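# Follow operating card steps 1-3, leave lever at HOLD

## Task

Carry out steps 1, 2 and 3 of the operating card shown in the reference image, finishing with the lever set to HOLD. Lighting the UNDER lamp or the OVER lamp fails the task, and so does forcing any control too hard for too long. Every control must stay in its final state on its own, because a setting that holds only while the robot grips it does not count. At the end, open the gripper and back the hand away.

## Robot and tools

ROBOT. There is a single arm with seven joints and a two-finger gripper. Its base sits on a stand just past the table's +y edge, about 0.5 m above the tabletop, and it reaches down and across toward -y. The base may be slightly tilted. The stand and the base count as the robot's own body. Joint limits in rad, base to hand: shoulder pitch -1.300..2.000, shoulder roll -0.175..2.000, upper arm roll -1.571..1.571, elbow 0.000..2.443 (stops just before straight), forearm roll -1.571..1.571, wrist pitch -0.785..0.785, wrist yaw -1.571..1.571.

FRAMES. Results report the hand in the scene frame: end_effector_position in metres and end_effector_quat_wxyz. The origin lies in the tabletop plane but away from the arm, +z is up, and +y is to the left when looking along +x. The reported position can be off, more so at long reach. Commands, by contrast, use the gripper's own axes: the fingers point along its +z and close along its y. end_effector_position is the point between the closed pads, under 1 cm behind the tips. Closing pushes the tips about 17 mm further along +z.

THE ROW. Every motion argument is one row of 7 numbers, each in [-1, 1]: dx, dy, dz, rx, ry, rz, opening. There is just one arm, so there is one row per step. The first six are an offset, not a pose. They are measured in the gripper's axes from the hand pose in the most recent result that showed it. Before any result of the scene shows it, or for a second or later call in the same reply, they are measured from where the hand is when the action begins. 1.0 equals 0.6 m for dx, dy, dz and 180 degrees for rx, ry, rz, which together form a single rotation vector. Opening is absolute: +1 is fully open (0.145 m), -1 is closed. A full close takes at least about 0.5 s. All zeros does not mean stay put: it pulls the hand back to the reference pose.

execute_actions: argument actions, a list holding one item or none, plus optional pictures (boolean). An empty list only reports the state. An item with rows (1 to 15 rows) and steps (at most 15, default 15) runs that many 1/30 s steps. Each row is used for one step, and the last row repeats if the steps outnumber the rows. Each row is counted from the same reference pose, not from the row before it. An item holding only steps (up to 300) is a wait measured from the last result, so reply time counts within it. A refused call sends nothing.

move: target is one row, as above, and speed is in m/s, 0.002..0.5, default 0.25. Turning is capped at twice that value in rad/s. The hand follows a straight path toward the target lasting 0.5 to 10 s. Paths longer than 10 s are cut short. The path ignores obstacles, and the hand lags behind, wanders off the path and can far exceed speed, most of all near full reach. The opening is applied at the start. The path waits for the robot to settle, or 3 s at most. The move ends when the hand and fingers rest, or 5 s after the path ends. Its result adds a move: line giving the outcome (done, off_target, moving, held, fault), any limits that acted (paced = pose clipped; held = some steps blocked, after which the arm may lunge), and the remaining distance to target.

wait: seconds, 0 to 10. Nothing new is sent during it.
zoom_image: camera (cam_high or cam_wrist) and region [x0, y0, x1, y1] in pixels. The origin is the top-left corner, the images are 504x504, and the region can be at most 504 on a side.
show_instructions: no arguments. It shows the reference pages (the operating card).
finished_scene: scene, the number of the scene to end.

CONTROL BEHAVIOUR. At each step the commanded pose is clamped to within 70 mm and 16 degrees of the measured pose. Damped inverse kinematics then favours position over orientation. After the final step the arm continues only toward that last clipped pose, so check the result and send the remainder. Only a result with no steps held back includes a Hand target line. In this setup nothing is held back. A pose unreachable line means the clearance check altered or blocked the command, and HELD marks the affected steps. grip_measured is the measured finger opening on the command scale. To hold something, command an opening clearly below it, where a lower value squeezes harder, up to about 10 N per pad. A FAULT line means a stop, which costs time.

RESULTS AND TIME. Results include both camera images (cam_high, then cam_wrist) unless pictures is false.

CAUTIONS. Approach slowly near the controls. Impacts grow with speed, and targets set far beyond the contact point press harder. Do not keep pushing against a control that has hit its stop; send a fresh command to relieve the arm. Keeping a load heats the motors. MOTOR HOT appears from 85 °C, and at 100 °C an OVER-TEMPERATURE FAULT stops the arm. Avoid drops, slams and knocking things over. Read the light states in the images so that UNDER or OVER never turns on, confirm the lever rests at HOLD on its own, then open, withdraw, and end the scene.

Each tool is called after "Emit:" by a JSON object that holds its "op" and its "data".

Reference images:

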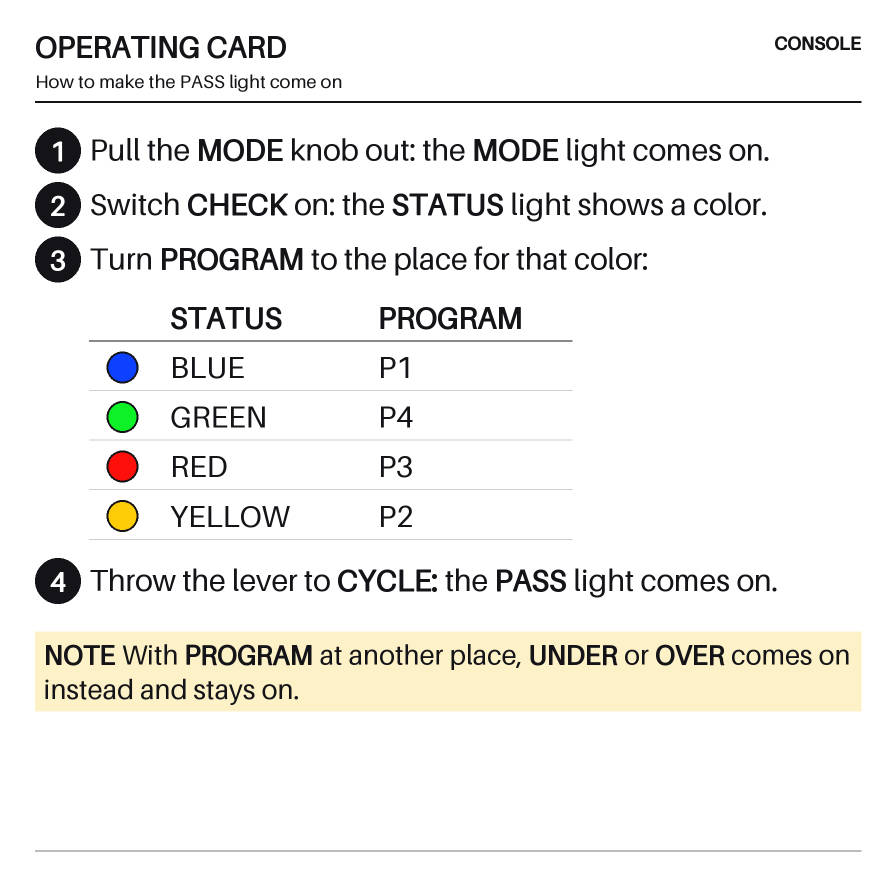

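## Session

Emit:
{"op": "execute_actions", "data": {"actions": []}}

Scene clock: 0.00 s of 7200.00 s.
end_effector_position=(+0.2350, +0.4075, +0.1912) grip_measured=+1.00 end_effector_quat_wxyz=(+0.202, +0.833, +0.493, +0.152)
Joint positions: [ 0.713  1.924 -1.386  2.303 -0.613 -0.525  0.346  0.145]
Joint velocities: [-0.011 -0.011  0.002 -0.007 -0.037 -0.022 -0.007  0.   ]
Hand target: +0.235, +0.407, +0.191; +0.202, +0.833, +0.493, +0.152

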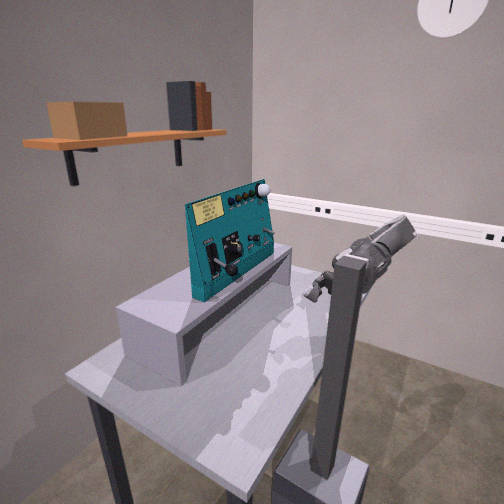

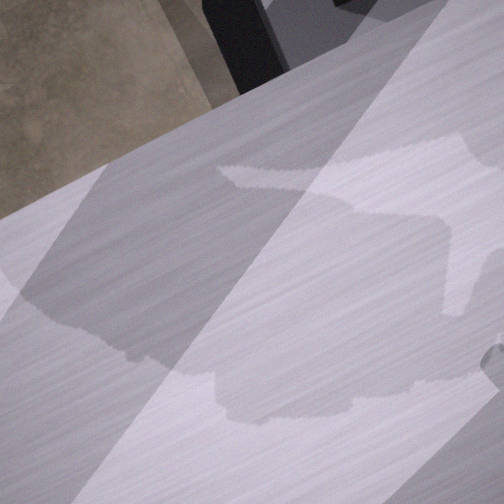

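Emit:
{"op": "zoom_image", "data": {"camera": "cam_high", "region": [160, 160, 320, 320]}}

Region (160, 160, 320, 320) of cam_high's 504x504 image, scaled by 3.150, with more detail than that image has.

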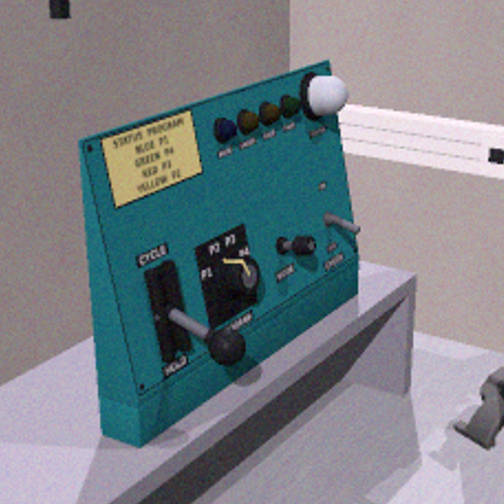

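Emit:
{"op": "move", "data": {"target": [0.009, 0.081, -0.146, 0.036, -0.376, -0.237, 1], "speed": 0.2}}

Scene clock: 52.67 s of 7200.00 s.
end_effector_position=(+0.2355, +0.4058, +0.2632) grip_measured=+1.00 end_effector_quat_wxyz=(+0.156, +0.797, +0.577, +0.087)
Joint positions: [ 1.074  1.995 -1.125  2.439 -0.099 -0.782  0.964  0.145]
Joint velocities: [ 0.033  0.011  0.007 -0.007 -0.007 -0.007 -0.081  0.   ]
Hand target: +0.236, +0.406, +0.263; +0.156, +0.797, +0.577, +0.087
Off the commanded pose: 0.028 m, 74 deg; orientation clipped at the last step of the last action.
After step 90, 45.87 s passed at rest.
move: held; limits=paced,held; held on 37 of 114 steps, including the last
pose unreachable: on one or more control steps of this call an arm could not follow its commanded pose, so it was not sent that pose on those steps. On the call's last step it was still not sent that pose. It may still have moved: this result reports where it is.
cause: the commanded pose would bring two parts of the arm too close to each other (joints 4 (elbow) and 5 (forearm roll) lie between them).

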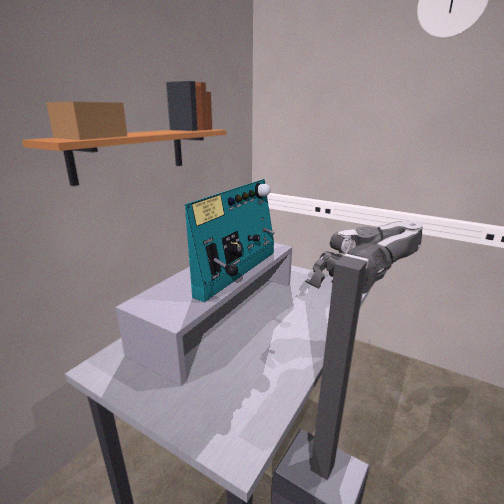

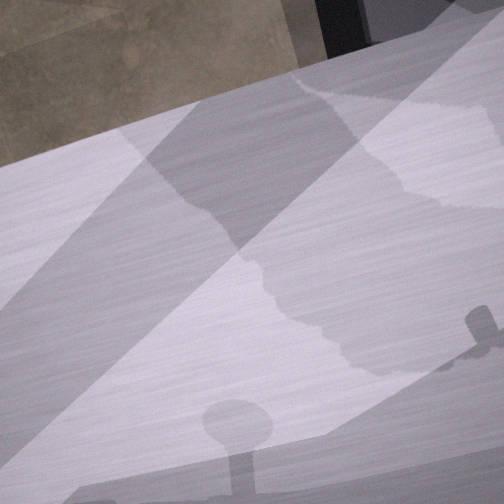

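Emit:
{"op": "move", "data": {"target": [-0.237, 0.071, 0.037, 0.0, -0.2, 0.0, 1], "speed": 0.15}}

Scene clock: 68.40 s of 7200.00 s.
end_effector_position=(+0.2370, +0.2557, +0.2636) grip_measured=+1.00 end_effector_quat_wxyz=(+0.330, +0.785, +0.500, -0.159)
Joint positions: [ 1.035  1.435 -1.161  2.272 -0.769 -0.141  0.971  0.145]
Joint velocities: [ 0.033 -0.055 -0.017  0.017 -0.081  0.066  0.007  0.   ]
Hand target: +0.236, +0.256, +0.262; +0.327, +0.787, +0.498, -0.161
Off the commanded pose: 0.002 m, 1 deg.
After step 90, 10.33 s passed at rest.
move: done

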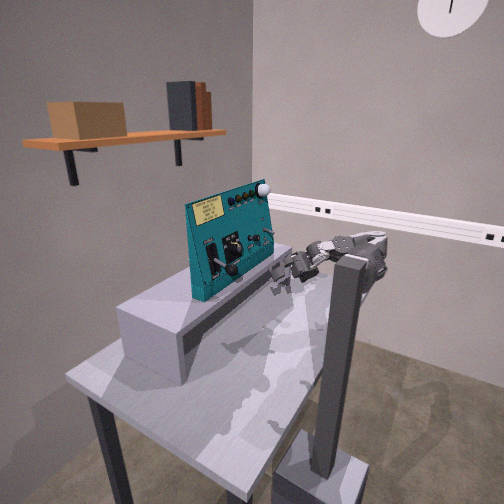

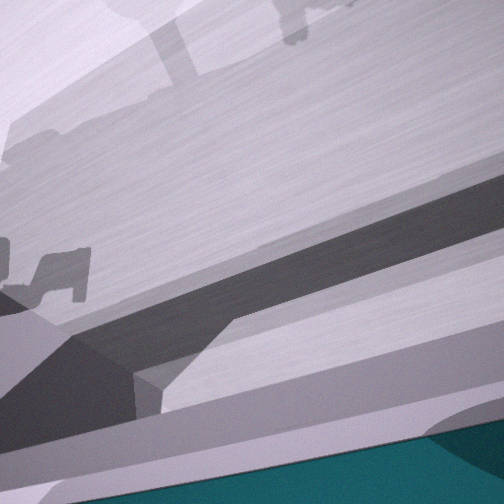

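Emit:
{"op": "move", "data": {"target": [0, 0, 0, -0.0175, -0.182, -0.152, 1], "speed": 0.15}}

Scene clock: 88.40 s of 7200.00 s.
end_effector_position=(+0.2365, +0.2553, +0.2638) grip_measured=+1.00 end_effector_quat_wxyz=(+0.392, +0.623, +0.576, -0.356)
Joint positions: [ 1.06   1.483 -1.555  2.378 -1.562  0.061  0.859  0.145]
Joint velocities: [-0.011 -0.011  0.002 -0.002  0.022 -0.022  0.007  0.   ]
Hand target: +0.236, +0.255, +0.264; +0.391, +0.623, +0.577, -0.356
Off the commanded pose: 0.001 m, 12 deg.
joint sent to its limit — the command would take joint 3 (upper arm roll) past its lower limit and joint 5 (forearm roll) past its lower limit, so those joints were sent only as far as their limits.
After step 90, 14.23 s passed at rest.
move: off_target

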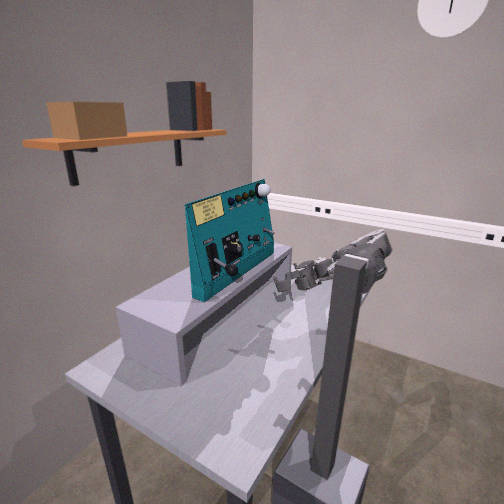

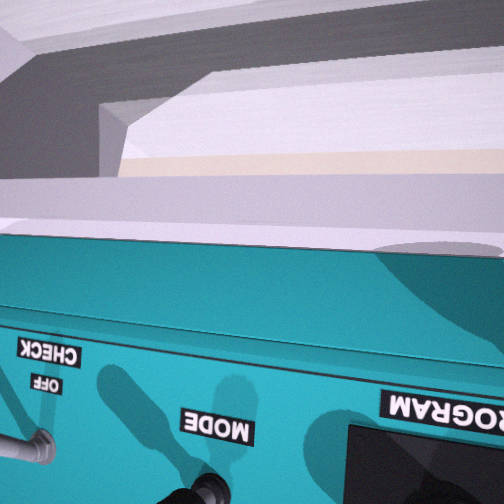

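Emit:
{"op": "move", "data": {"target": [0, 0, 0, 0, 0, 0.5, 1], "speed": 0.2}}

Scene clock: 105.30 s of 7200.00 s.
end_effector_position=(+0.2382, +0.2562, +0.2625) grip_measured=+1.00 end_effector_quat_wxyz=(+0.525, +0.850, -0.022, +0.044)
Joint positions: [ 0.805  1.502 -1.286  2.371  0.048  0.784 -0.045  0.145]
Joint velocities: [-0.033 -0.011 -0.007 -0.012  0.051 -0.066  0.007 -0.   ]
Hand target: +0.237, +0.256, +0.263; +0.527, +0.848, -0.024, +0.042
Off the commanded pose: 0.002 m, 3 deg.
joint sent to its limit — the command would take joint 6 (wrist pitch) past its upper limit, so that joint was sent only as far as its limit.
After step 90, 9.63 s passed at rest.
move: off_target

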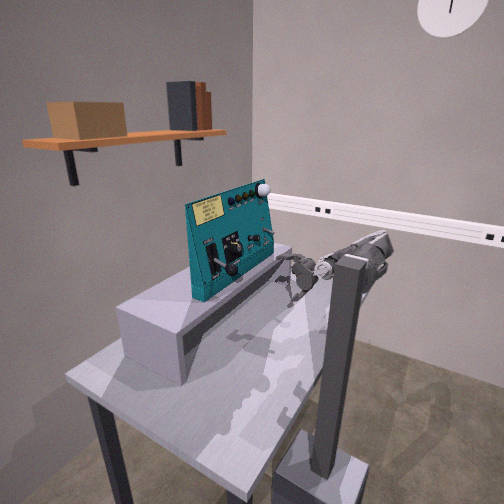

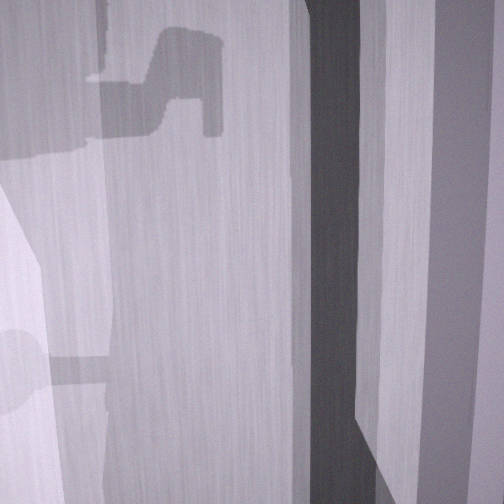

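Emit:
{"op": "move", "data": {"target": [-0.04, 0.16, 0.05, -0.08, 0, 0, 1], "speed": 0.12}}

Scene clock: 139.60 s of 7200.00 s.
end_effector_position=(+0.2075, +0.1864, +0.3325) grip_measured=+1.00 end_effector_quat_wxyz=(+0.628, +0.777, -0.030, +0.041)
Joint positions: [ 1.024  1.414 -1.206  2.12   0.028  0.638  0.016  0.145]
Joint velocities: [-0.011  0.011  0.007 -0.012 -0.007 -0.051  0.051 -0.   ]
Hand target: +0.209, +0.186, +0.333; +0.627, +0.777, -0.028, +0.043
Off the commanded pose: 0.001 m, 0 deg.
After step 90, 30.00 s passed at rest.
move: done

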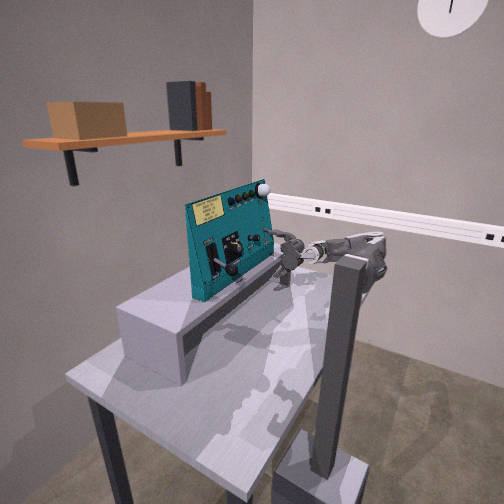

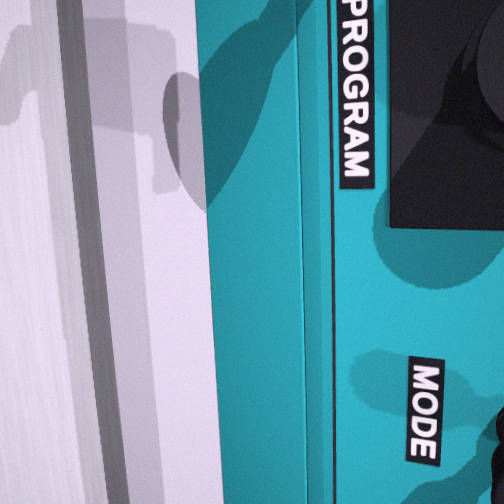

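Emit:
{"op": "zoom_image", "data": {"camera": "cam_high", "region": [200, 180, 400, 320]}}

Region (200, 180, 400, 320) of cam_high's 504x504 image, scaled by 2.520, with more detail than that image has; it fills the top 353 rows of this view, and the rest is white.

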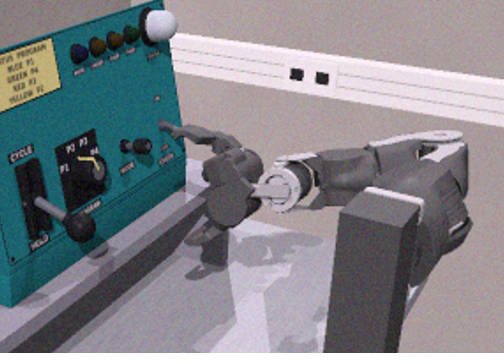

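Emit:
{"op": "execute_actions", "data": {"actions": [{"rows": [[0,0,0,0,0,0,-0.6]], "steps": 15}]}}

Scene clock: 168.87 s of 7200.00 s.
end_effector_position=(+0.2075, +0.1864, +0.3324) grip_measured=-0.60 end_effector_quat_wxyz=(+0.628, +0.777, -0.030, +0.042)
Joint positions: [ 1.024  1.414 -1.206  2.12   0.028  0.637  0.017  0.03 ]
Joint velocities: [-0.033 -0.077 -0.002 -0.007  0.022 -0.007 -0.095  0.   ]
Hand target: +0.208, +0.186, +0.332; +0.628, +0.777, -0.030, +0.041
Off the commanded pose: 0.000 m, 0 deg.
Steps of this call (steps 1 to 90: nothing new was sent; then 25.77 s passed at rest; steps 91 to 105: all 15 steps of this action). Readings (end_effector_position):
91: (+0.2075, +0.1864, +0.3324)
92: (+0.2075, +0.1864, +0.3324)
94: (+0.2075, +0.1864, +0.3324)
98: (+0.2075, +0.1864, +0.3324)
105: the state above

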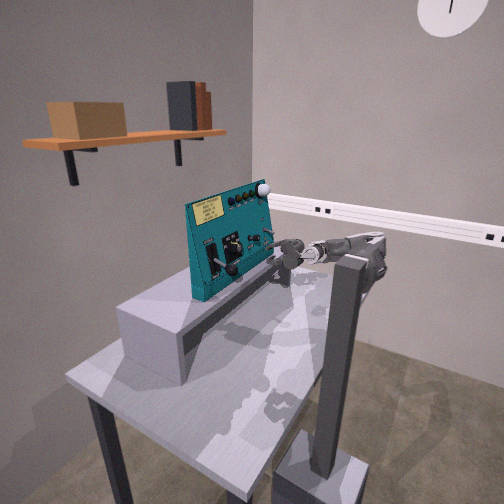

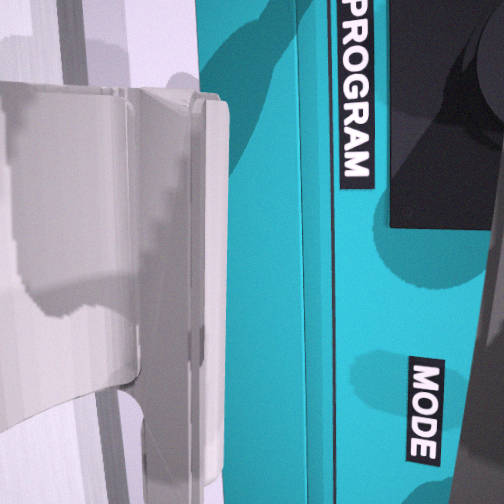

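Emit:
{"op": "move", "data": {"target": [-0.03, 0.07, 0, 0, 0, 0, -0.2], "speed": 0.1}}

Scene clock: 191.73 s of 7200.00 s.
end_effector_position=(+0.1853, +0.1774, +0.3726) grip_measured=-0.20 end_effector_quat_wxyz=(+0.630, +0.775, -0.030, +0.040)
Joint positions: [ 1.178  1.456 -1.161  2.048  0.049  0.542  0.203  0.061]
Joint velocities: [-0.011 -0.011  0.002 -0.002 -0.066 -0.125 -0.081 -0.   ]
Hand target: +0.186, +0.178, +0.372; +0.628, +0.776, -0.029, +0.042
Off the commanded pose: 0.001 m, 0 deg.
After step 90, 19.10 s passed at rest.
move: done

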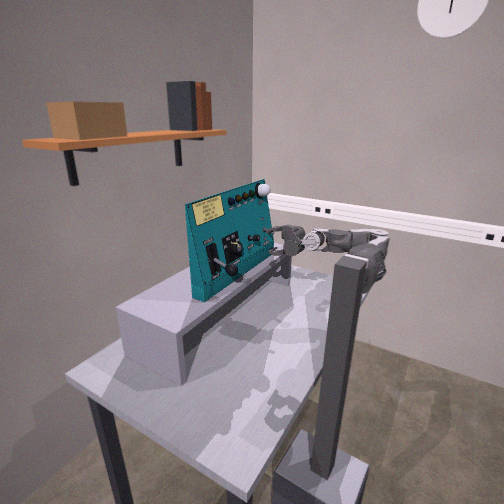

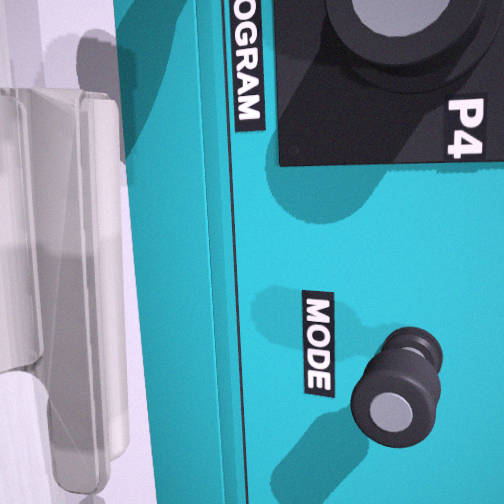

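Emit:
{"op": "move", "data": {"target": [-0.08, 0, 0, 0, 0, 0, -0.2], "speed": 0.1}}

Emit:
{"op": "move", "data": {"target": [0, 0, 0.05, 0, 0, 0, -0.2], "speed": 0.06}}

Scene clock: 213.87 s of 7200.00 s.
end_effector_position=(+0.1366, +0.1772, +0.3694) grip_measured=-0.20 end_effector_quat_wxyz=(+0.630, +0.775, -0.031, +0.038)
Joint positions: [ 1.143  1.561 -1.161  1.903  0.083  0.301  0.168  0.061]
Joint velocities: [-0.055 -0.011 -0.002  0.002  0.081 -0.168 -0.007 -0.   ]
Hand target: +0.138, +0.177, +0.369; +0.631, +0.774, -0.030, +0.040
Off the commanded pose: 0.002 m, 0 deg.
After step 90, 18.30 s passed at rest.
move: done

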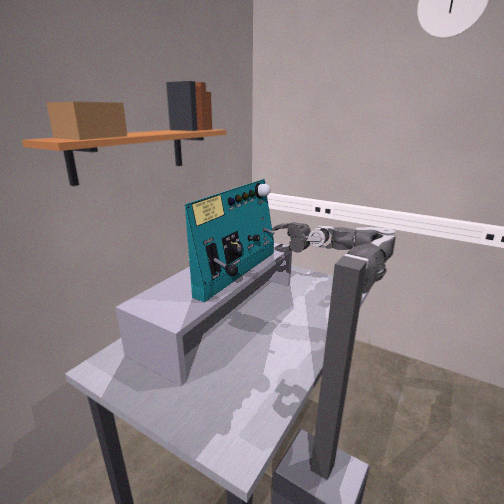

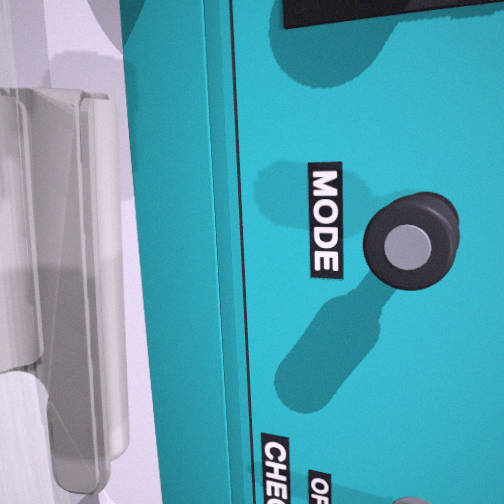

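Scene clock: 214.60 s of 7200.00 s.
end_effector_position=(+0.1373, +0.1477, +0.3620) grip_measured=-0.20 end_effector_quat_wxyz=(+0.630, +0.775, -0.033, +0.039)
Joint positions: [ 1.153  1.416 -1.161  1.766  0.028  0.301  0.194  0.061]
Joint velocities: [-0.011 -0.011 -0.002 -0.017 -0.051  0.022  0.051  0.   ]
Hand target: +0.137, +0.148, +0.363; +0.630, +0.775, -0.032, +0.039
Off the commanded pose: 0.001 m, 0 deg.
move: done

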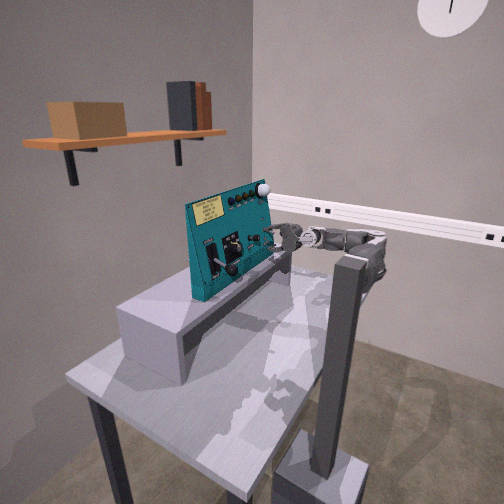

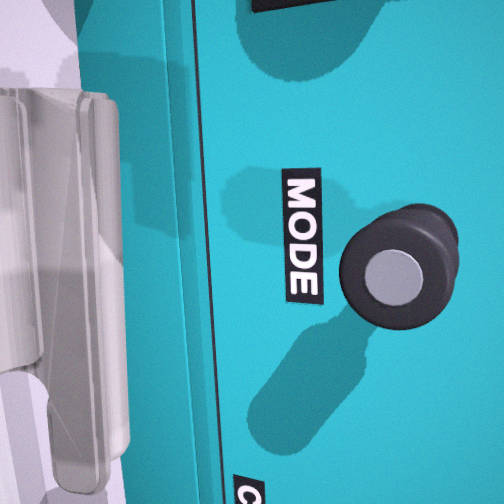

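Emit:
{"op": "move", "data": {"target": [-0.018, 0.008, 0.06, 0, 0, 0, -0.2], "speed": 0.05}}

Scene clock: 236.27 s of 7200.00 s.
end_effector_position=(+0.1265, +0.1115, +0.3575) grip_measured=-0.20 end_effector_quat_wxyz=(+0.630, +0.774, -0.035, +0.040)
Joint positions: [ 1.188  1.26  -1.161  1.541 -0.03   0.225  0.23   0.061]
Joint velocities: [ 0.011 -0.011  0.007 -0.002  0.022  0.037  0.022 -0.   ]
Hand target: +0.127, +0.112, +0.358; +0.630, +0.775, -0.033, +0.040
Off the commanded pose: 0.001 m, 0 deg.
After step 90, 17.67 s passed at rest.
move: done

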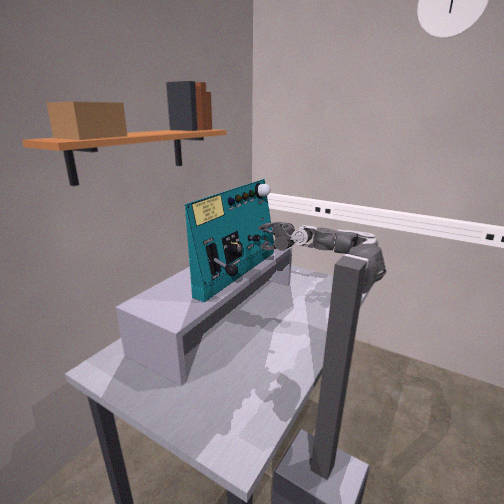

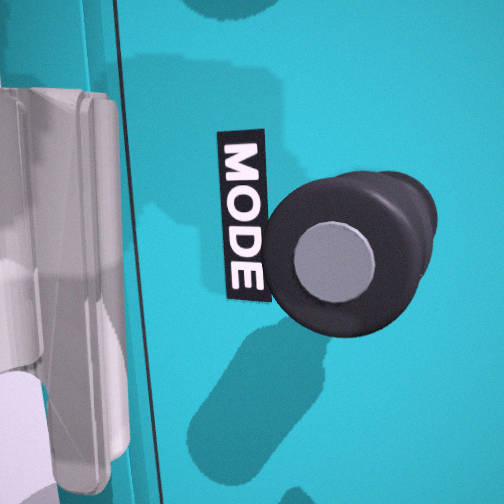

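Emit:
{"op": "move", "data": {"target": [0.002, 0, 0.042, 0, 0, 0, -0.2], "speed": 0.04}}

Scene clock: 241.63 s of 7200.00 s.
end_effector_position=(+0.1279, +0.0869, +0.3515) grip_measured=-0.20 end_effector_quat_wxyz=(+0.631, +0.774, -0.038, +0.040)
Joint positions: [ 1.204  1.142 -1.161  1.4   -0.071  0.197  0.237  0.061]
Joint velocities: [ 0.011 -0.011  0.027 -0.012 -0.022 -0.081 -0.11  -0.   ]
Hand target: +0.128, +0.087, +0.352; +0.630, +0.775, -0.036, +0.040
Off the commanded pose: 0.001 m, 0 deg.
After step 90, 1.50 s passed at rest.
move: done

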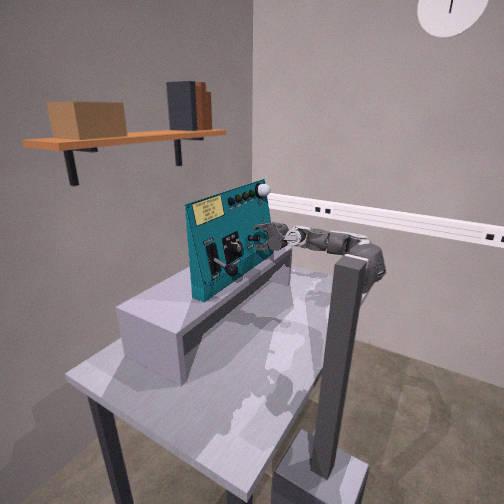

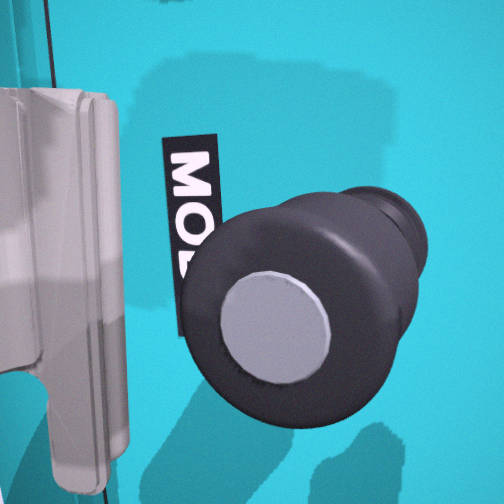

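Emit:
{"op": "zoom_image", "data": {"camera": "cam_high", "region": [210, 190, 330, 290]}}

Region (210, 190, 330, 290) of cam_high's 504x504 image, scaled by 4.200, with more detail than that image has.

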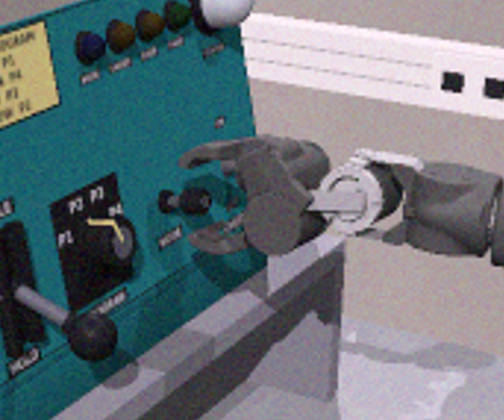

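Emit:
{"op": "execute_actions", "data": {"actions": [{"rows": [[0,0,0.005,0,0,0,-0.3],[0,0,0.005,0,0,0,-0.36],[0,0,0.005,0,0,0,-0.42],[0,0,0.005,0,0,0,-0.48],[0,0,0.005,0,0,0,-0.54],[0,0,0.005,0,0,0,-0.58],[0,0,0.005,0,0,0,-0.62],[0,0,0.005,0,0,0,-0.66],[0,0,0.005,0,0,0,-0.7],[0,0,0.005,0,0,0,-0.75],[0,0,0.005,0,0,0,-0.8],[0,0,0.005,0,0,0,-0.85]], "steps": 15}]}}

Scene clock: 255.93 s of 7200.00 s.
end_effector_position=(+0.1283, +0.0845, +0.3464) grip_measured=-0.67 end_effector_quat_wxyz=(+0.624, +0.779, -0.039, +0.041)
Joint positions: [ 1.201  1.127 -1.161  1.381 -0.074  0.194  0.248  0.025]
Joint velocities: [-0.033 -0.011  0.002  0.012 -0.022 -0.037  0.007 -0.   ]
Hand target: +0.128, +0.084, +0.351; +0.631, +0.774, -0.038, +0.040
Off the commanded pose: 0.005 m, 1 deg.
Steps of this call (steps 1 to 90: nothing new was sent; then 10.80 s passed at rest; steps 91 to 105: all 15 steps of this action). Readings (end_effector_position):
91: (+0.1270, +0.0854, +0.3510)
92: (+0.1267, +0.0839, +0.3503)
94: (+0.1280, +0.0839, +0.3504)
98: (+0.1282, +0.0845, +0.3467)
105: the state above

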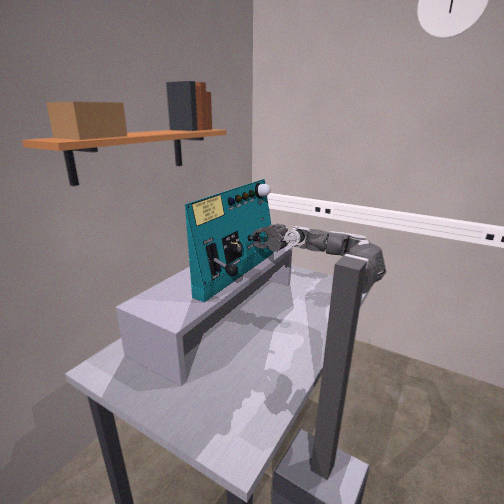

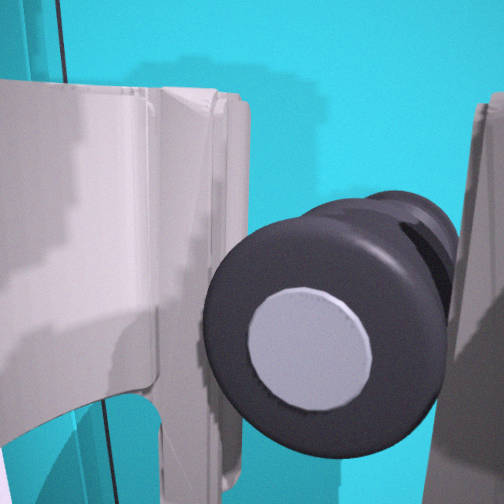

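Gripped. Pull back slowly.

Emit:
{"op": "move", "data": {"target": [0, 0, -0.02, 0, 0, 0, -0.9], "speed": 0.015}}

Scene clock: 261.73 s of 7200.00 s.
end_effector_position=(+0.1282, +0.0969, +0.3488) grip_measured=-0.67 end_effector_quat_wxyz=(+0.623, +0.780, -0.038, +0.042)
Joint positions: [ 1.192  1.186 -1.161  1.455 -0.053  0.209  0.249  0.025]
Joint velocities: [-0.011  0.099 -0.002  0.002 -0.007 -0.007 -0.037  0.   ]
Hand target: +0.128, +0.096, +0.349; +0.624, +0.779, -0.039, +0.041
Off the commanded pose: 0.001 m, 0 deg.
After step 90, 1.77 s passed at rest.
move: done

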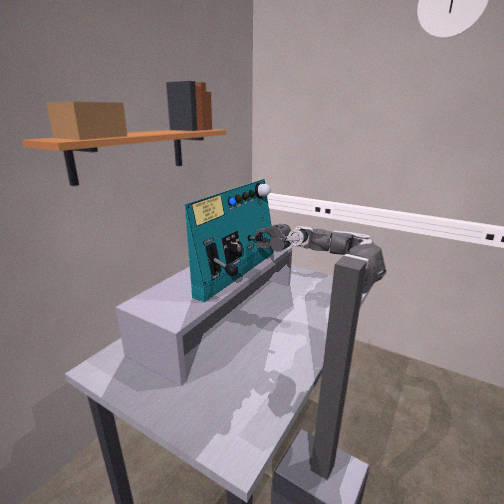

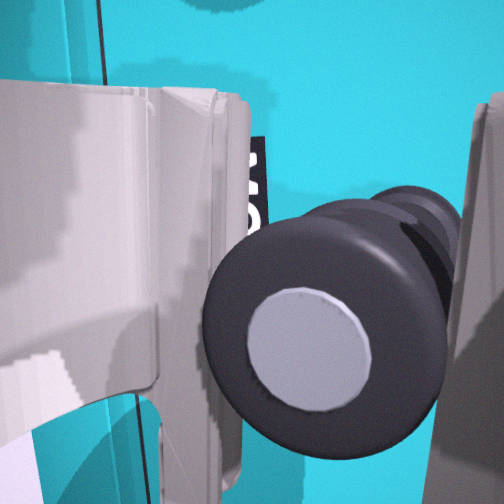

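Emit:
{"op": "execute_actions", "data": {"actions": [{"rows": [[0,0,0,0,0,0,-0.6],[0,0,0,0,0,0,-0.5],[0,0,0,0,0,0,-0.4],[0,0,0,0,0,0,-0.3],[0,0,0,0,0,0,-0.2]], "steps": 12}], "pictures": false}}

Emit:
{"op": "move", "data": {"target": [0, 0, -0.1, 0, 0, 0, -0.2], "speed": 0.08}}

Emit:
{"op": "move", "data": {"target": [-0.14, 0, 0, 0, 0, 0, -0.2], "speed": 0.1}}

Scene clock: 272.63 s of 7200.00 s.
end_effector_position=(+0.1282, +0.0969, +0.3488) grip_measured=-0.20 end_effector_quat_wxyz=(+0.623, +0.780, -0.038, +0.042)
Joint positions: [ 1.192  1.186 -1.161  1.455 -0.053  0.209  0.249  0.061]
Joint velocities: [-0.011  0.011 -0.007 -0.002 -0.051 -0.051  0.022  0.   ]
Hand target: +0.128, +0.097, +0.349; +0.623, +0.780, -0.038, +0.042
Off the commanded pose: 0.000 m, 0 deg.
Steps of this call (steps 1 to 90: nothing new was sent; then 7.50 s passed at rest; steps 91 to 102: all 12 steps of this action). Readings (end_effector_position):
91: (+0.1282, +0.0969, +0.3488)
92: (+0.1282, +0.0969, +0.3488)
94: (+0.1282, +0.0969, +0.3488)
98: (+0.1282, +0.0969, +0.3488)
102: the state above

Scene clock: 273.87 s of 7200.00 s.
end_effector_position=(+0.1272, +0.1556, +0.3627) grip_measured=-0.20 end_effector_quat_wxyz=(+0.622, +0.781, -0.034, +0.041)
Joint positions: [ 1.159  1.465 -1.161  1.766  0.052  0.258  0.216  0.061]
Joint velocities: [-0.077 -0.011 -0.002 -0.002 -0.051 -0.037 -0.051 -0.   ]
Hand target: +0.127, +0.155, +0.363; +0.623, +0.780, -0.036, +0.041
Off the commanded pose: 0.001 m, 0 deg.
move: done

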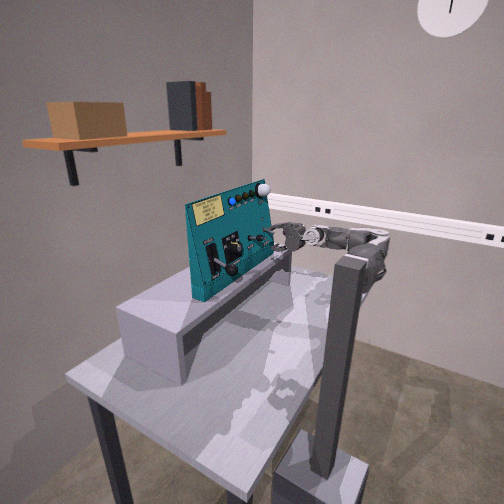

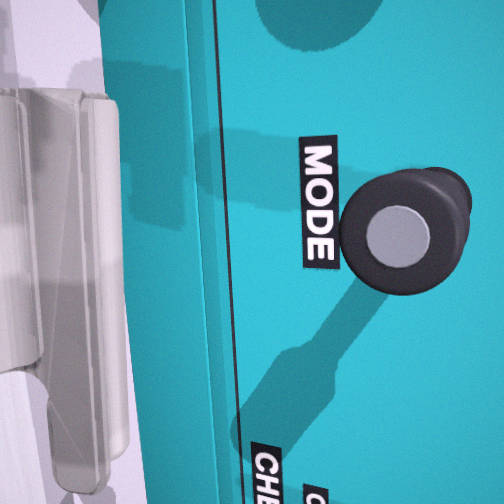

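Scene clock: 275.07 s of 7200.00 s.
end_effector_position=(+0.0429, +0.1556, +0.3562) grip_measured=-0.20 end_effector_quat_wxyz=(+0.624, +0.780, -0.036, +0.040)
Joint positions: [ 1.136  1.49  -1.161  1.399  0.061 -0.13   0.209  0.061]
Joint velocities: [-0.077  0.011  0.007 -0.002 -0.007  0.007 -0.051 -0.   ]
Hand target: +0.044, +0.155, +0.355; +0.623, +0.780, -0.035, +0.041
Off the commanded pose: 0.003 m, 0 deg.
move: done

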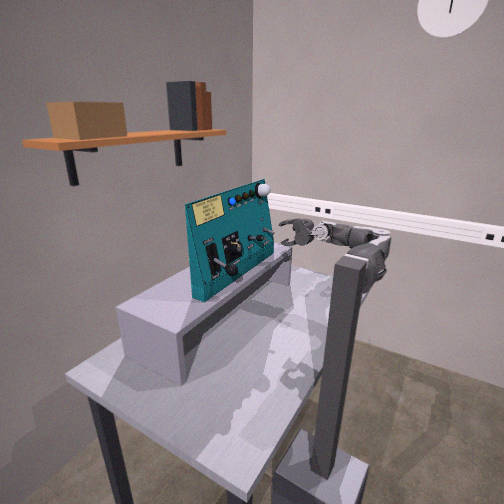

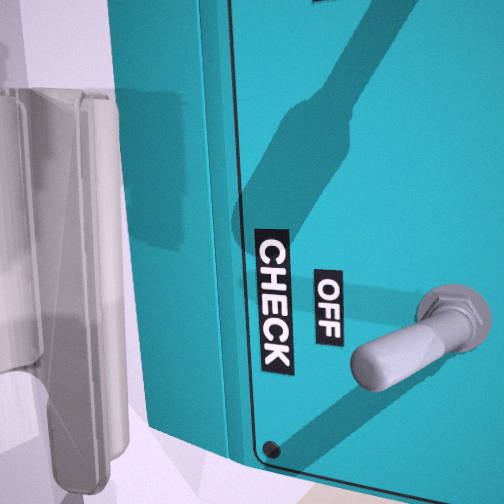

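Emit:
{"op": "move", "data": {"target": [-0.058, 0, 0.05, 0, 0, 0, -0.2], "speed": 0.06}}

Scene clock: 286.93 s of 7200.00 s.
end_effector_position=(+0.0081, +0.1267, +0.3448) grip_measured=-0.20 end_effector_quat_wxyz=(+0.625, +0.779, -0.039, +0.040)
Joint positions: [ 1.189  1.303 -1.161  1.035 -0.009 -0.314  0.24   0.061]
Joint velocities: [-0.033 -0.011  0.007  0.012 -0.066 -0.037 -0.066  0.   ]
Hand target: +0.009, +0.127, +0.346; +0.624, +0.779, -0.037, +0.041
Off the commanded pose: 0.001 m, 0 deg.
After step 90, 7.83 s passed at rest.
move: done

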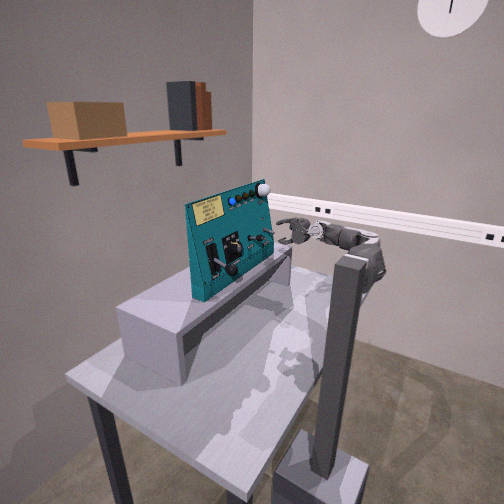

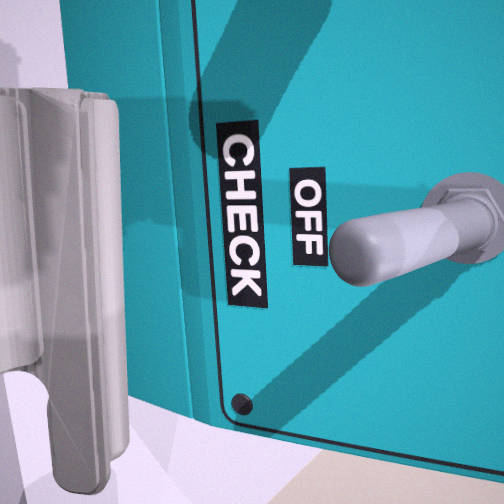

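Emit:
{"op": "move", "data": {"target": [0.015, 0.015, 0.047, 0, 0, 0, -0.2], "speed": 0.04}}

Scene clock: 300.00 s of 7200.00 s.
end_effector_position=(+0.0171, +0.0969, +0.3474) grip_measured=-0.20 end_effector_quat_wxyz=(+0.626, +0.778, -0.040, +0.041)
Joint positions: [ 1.258  1.161 -1.161  0.898 -0.06  -0.313  0.274  0.061]
Joint velocities: [ 0.011  0.011 -0.007 -0.007  0.007  0.007  0.022  0.   ]
Hand target: +0.016, +0.097, +0.348; +0.624, +0.779, -0.040, +0.040
Off the commanded pose: 0.001 m, 0 deg.
After step 90, 9.07 s passed at rest.
move: done

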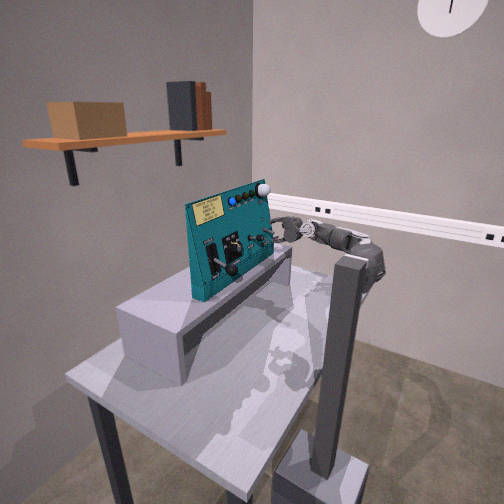

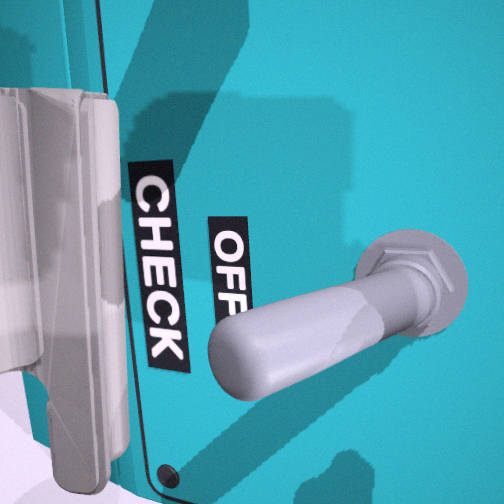

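Emit:
{"op": "move", "data": {"target": [0, 0.06, 0.012, 0, 0, 0, -0.2], "speed": 0.03}}

Scene clock: 307.03 s of 7200.00 s.
end_effector_position=(+0.0152, +0.0871, +0.3605) grip_measured=-0.18 end_effector_quat_wxyz=(+0.592, +0.805, -0.031, +0.038)
Joint positions: [ 1.371  1.078 -1.133  0.769 -0.122 -0.363  0.461  0.062]
Joint velocities: [-0.011 -0.055  0.042 -0.002  0.007  0.022 -0.007  0.   ]
Hand target: +0.014, +0.083, +0.380; +0.625, +0.778, -0.040, +0.043
Off the commanded pose: 0.021 m, 5 deg.
After step 90, 2.57 s passed at rest.
move: off_target

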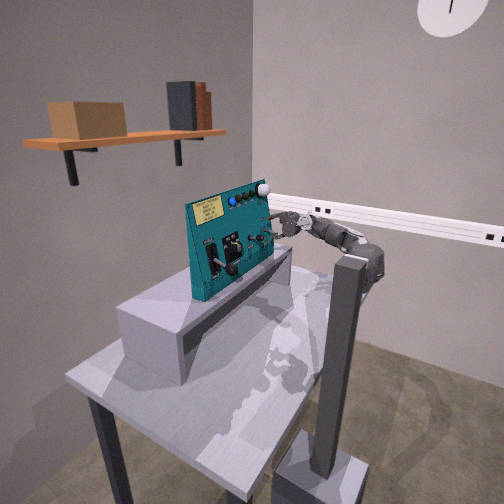

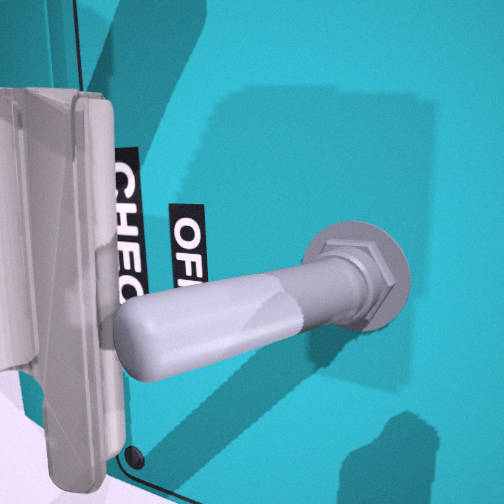

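Emit:
{"op": "move", "data": {"target": [0, 0.075, 0.0, -0.03, 0, 0, -0.25], "speed": 0.04}}

Scene clock: 315.13 s of 7200.00 s.
end_effector_position=(+0.0097, +0.0795, +0.3843) grip_measured=-0.23 end_effector_quat_wxyz=(+0.596, +0.802, -0.026, +0.030)
Joint positions: [ 1.411  0.995 -0.96   0.653 -0.27  -0.422  0.56   0.058]
Joint velocities: [-0.077 -0.033  0.09  -0.012 -0.051 -0.066 -0.007  0.   ]
Hand target: +0.012, +0.075, +0.403; +0.628, +0.777, -0.033, +0.038
Off the commanded pose: 0.020 m, 5 deg.
After step 90, 3.63 s passed at rest.
move: off_target

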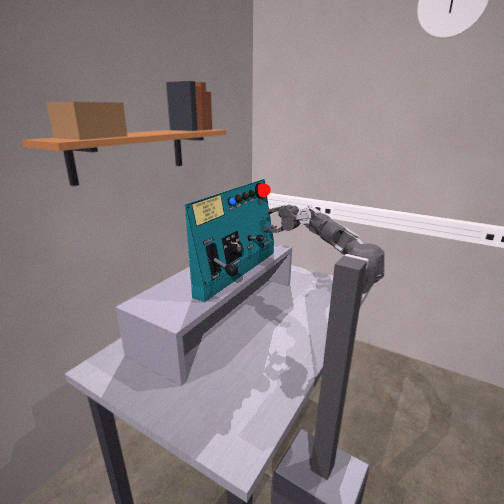

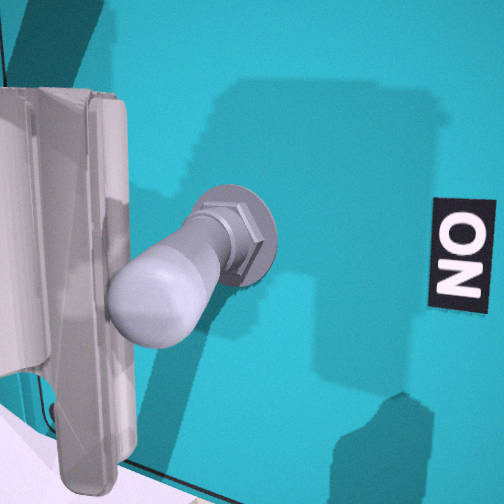

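Status red → P3. Release pressure and back out.

Emit:
{"op": "move", "data": {"target": [0, -0.02, 0.0, 0, 0, 0, -0.2], "speed": 0.03}}

Emit:
{"op": "move", "data": {"target": [0, 0, -0.13, -0.025, 0, 0, -0.2], "speed": 0.08}}

Scene clock: 326.03 s of 7200.00 s.
end_effector_position=(+0.0107, +0.0832, +0.3714) grip_measured=-0.20 end_effector_quat_wxyz=(+0.592, +0.805, -0.024, +0.029)
Joint positions: [ 1.355  1.022 -0.958  0.7   -0.256 -0.408  0.532  0.061]
Joint velocities: [-0.011  0.033 -0.007 -0.007  0.022  0.037  0.007 -0.   ]
Hand target: +0.010, +0.083, +0.373; +0.596, +0.802, -0.026, +0.030
Off the commanded pose: 0.001 m, 1 deg.
After step 90, 7.20 s passed at rest.
move: done

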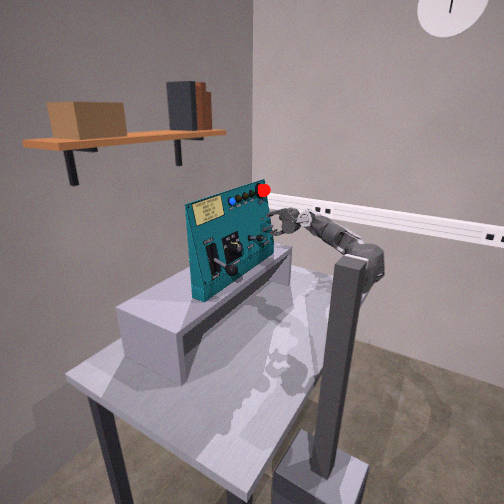

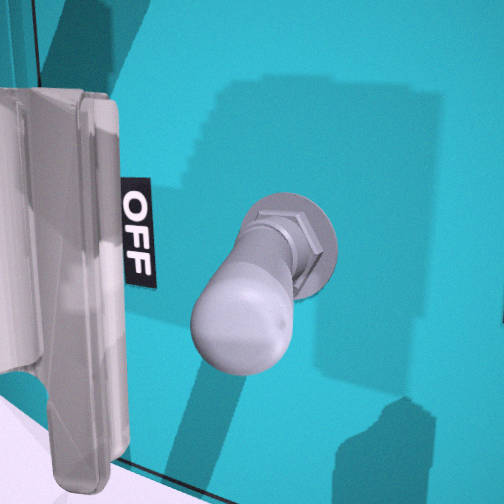

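Scene clock: 327.30 s of 7200.00 s.
end_effector_position=(+0.0088, +0.1580, +0.3963) grip_measured=-0.20 end_effector_quat_wxyz=(+0.623, +0.782, -0.022, +0.026)
Joint positions: [ 1.138  1.445 -0.925  1.212 -0.016 -0.28   0.438  0.061]
Joint velocities: [-0.033 -0.055  0.002  0.007 -0.007 -0.022  0.066  0.   ]
Hand target: +0.009, +0.157, +0.396; +0.624, +0.780, -0.024, +0.027
Off the commanded pose: 0.002 m, 0 deg.
move: done

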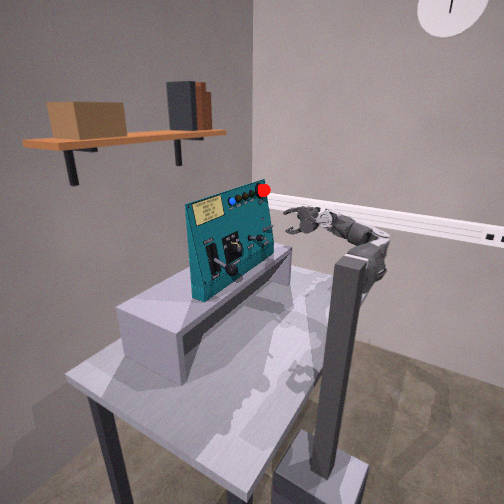

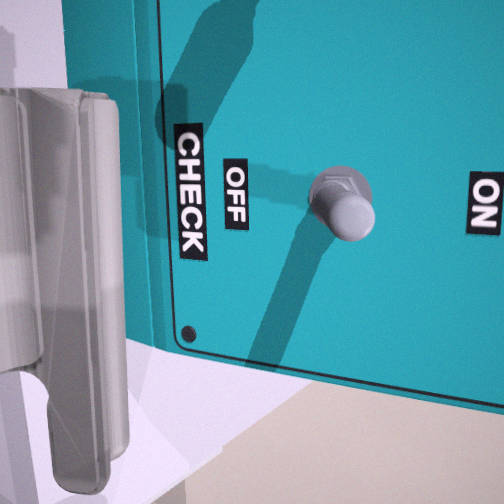

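Emit:
{"op": "move", "data": {"target": [0.397, -0.081, -0.008, 0, 0, 0, 0.1], "speed": 0.15}}

Scene clock: 341.33 s of 7200.00 s.
end_effector_position=(+0.2478, +0.1731, +0.3617) grip_measured=+0.10 end_effector_quat_wxyz=(+0.619, +0.785, -0.024, +0.025)
Joint positions: [ 0.715  1.022 -0.599  2.139 -0.566  0.785  0.717  0.083]
Joint velocities: [ 0.033 -0.033  0.007 -0.012  0.051 -0.037  0.037  0.   ]
Hand target: +0.248, +0.173, +0.362; +0.618, +0.785, -0.025, +0.026
Off the commanded pose: 0.005 m, 1 deg.
joint sent to its limit — the command would take joint 6 (wrist pitch) past its upper limit, so that joint was sent only as far as its limit.
After step 90, 8.63 s passed at rest.
move: off_target

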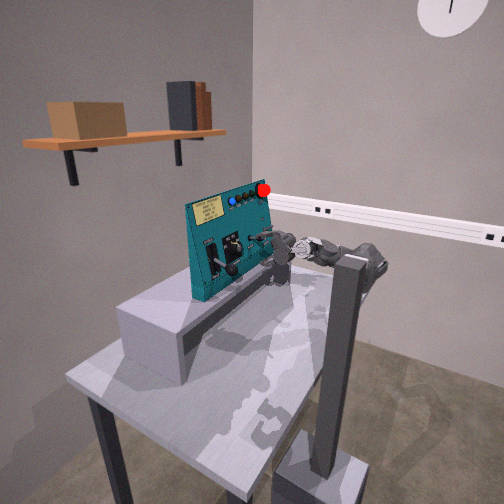

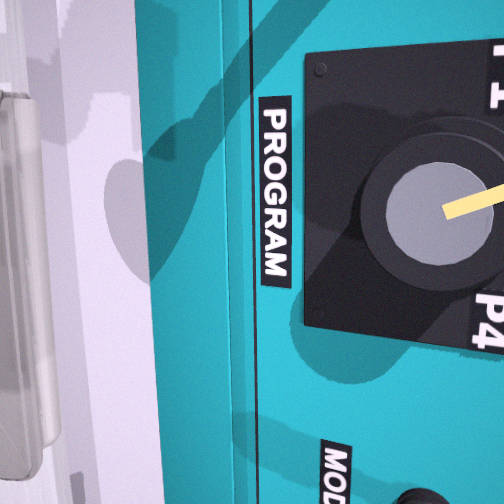

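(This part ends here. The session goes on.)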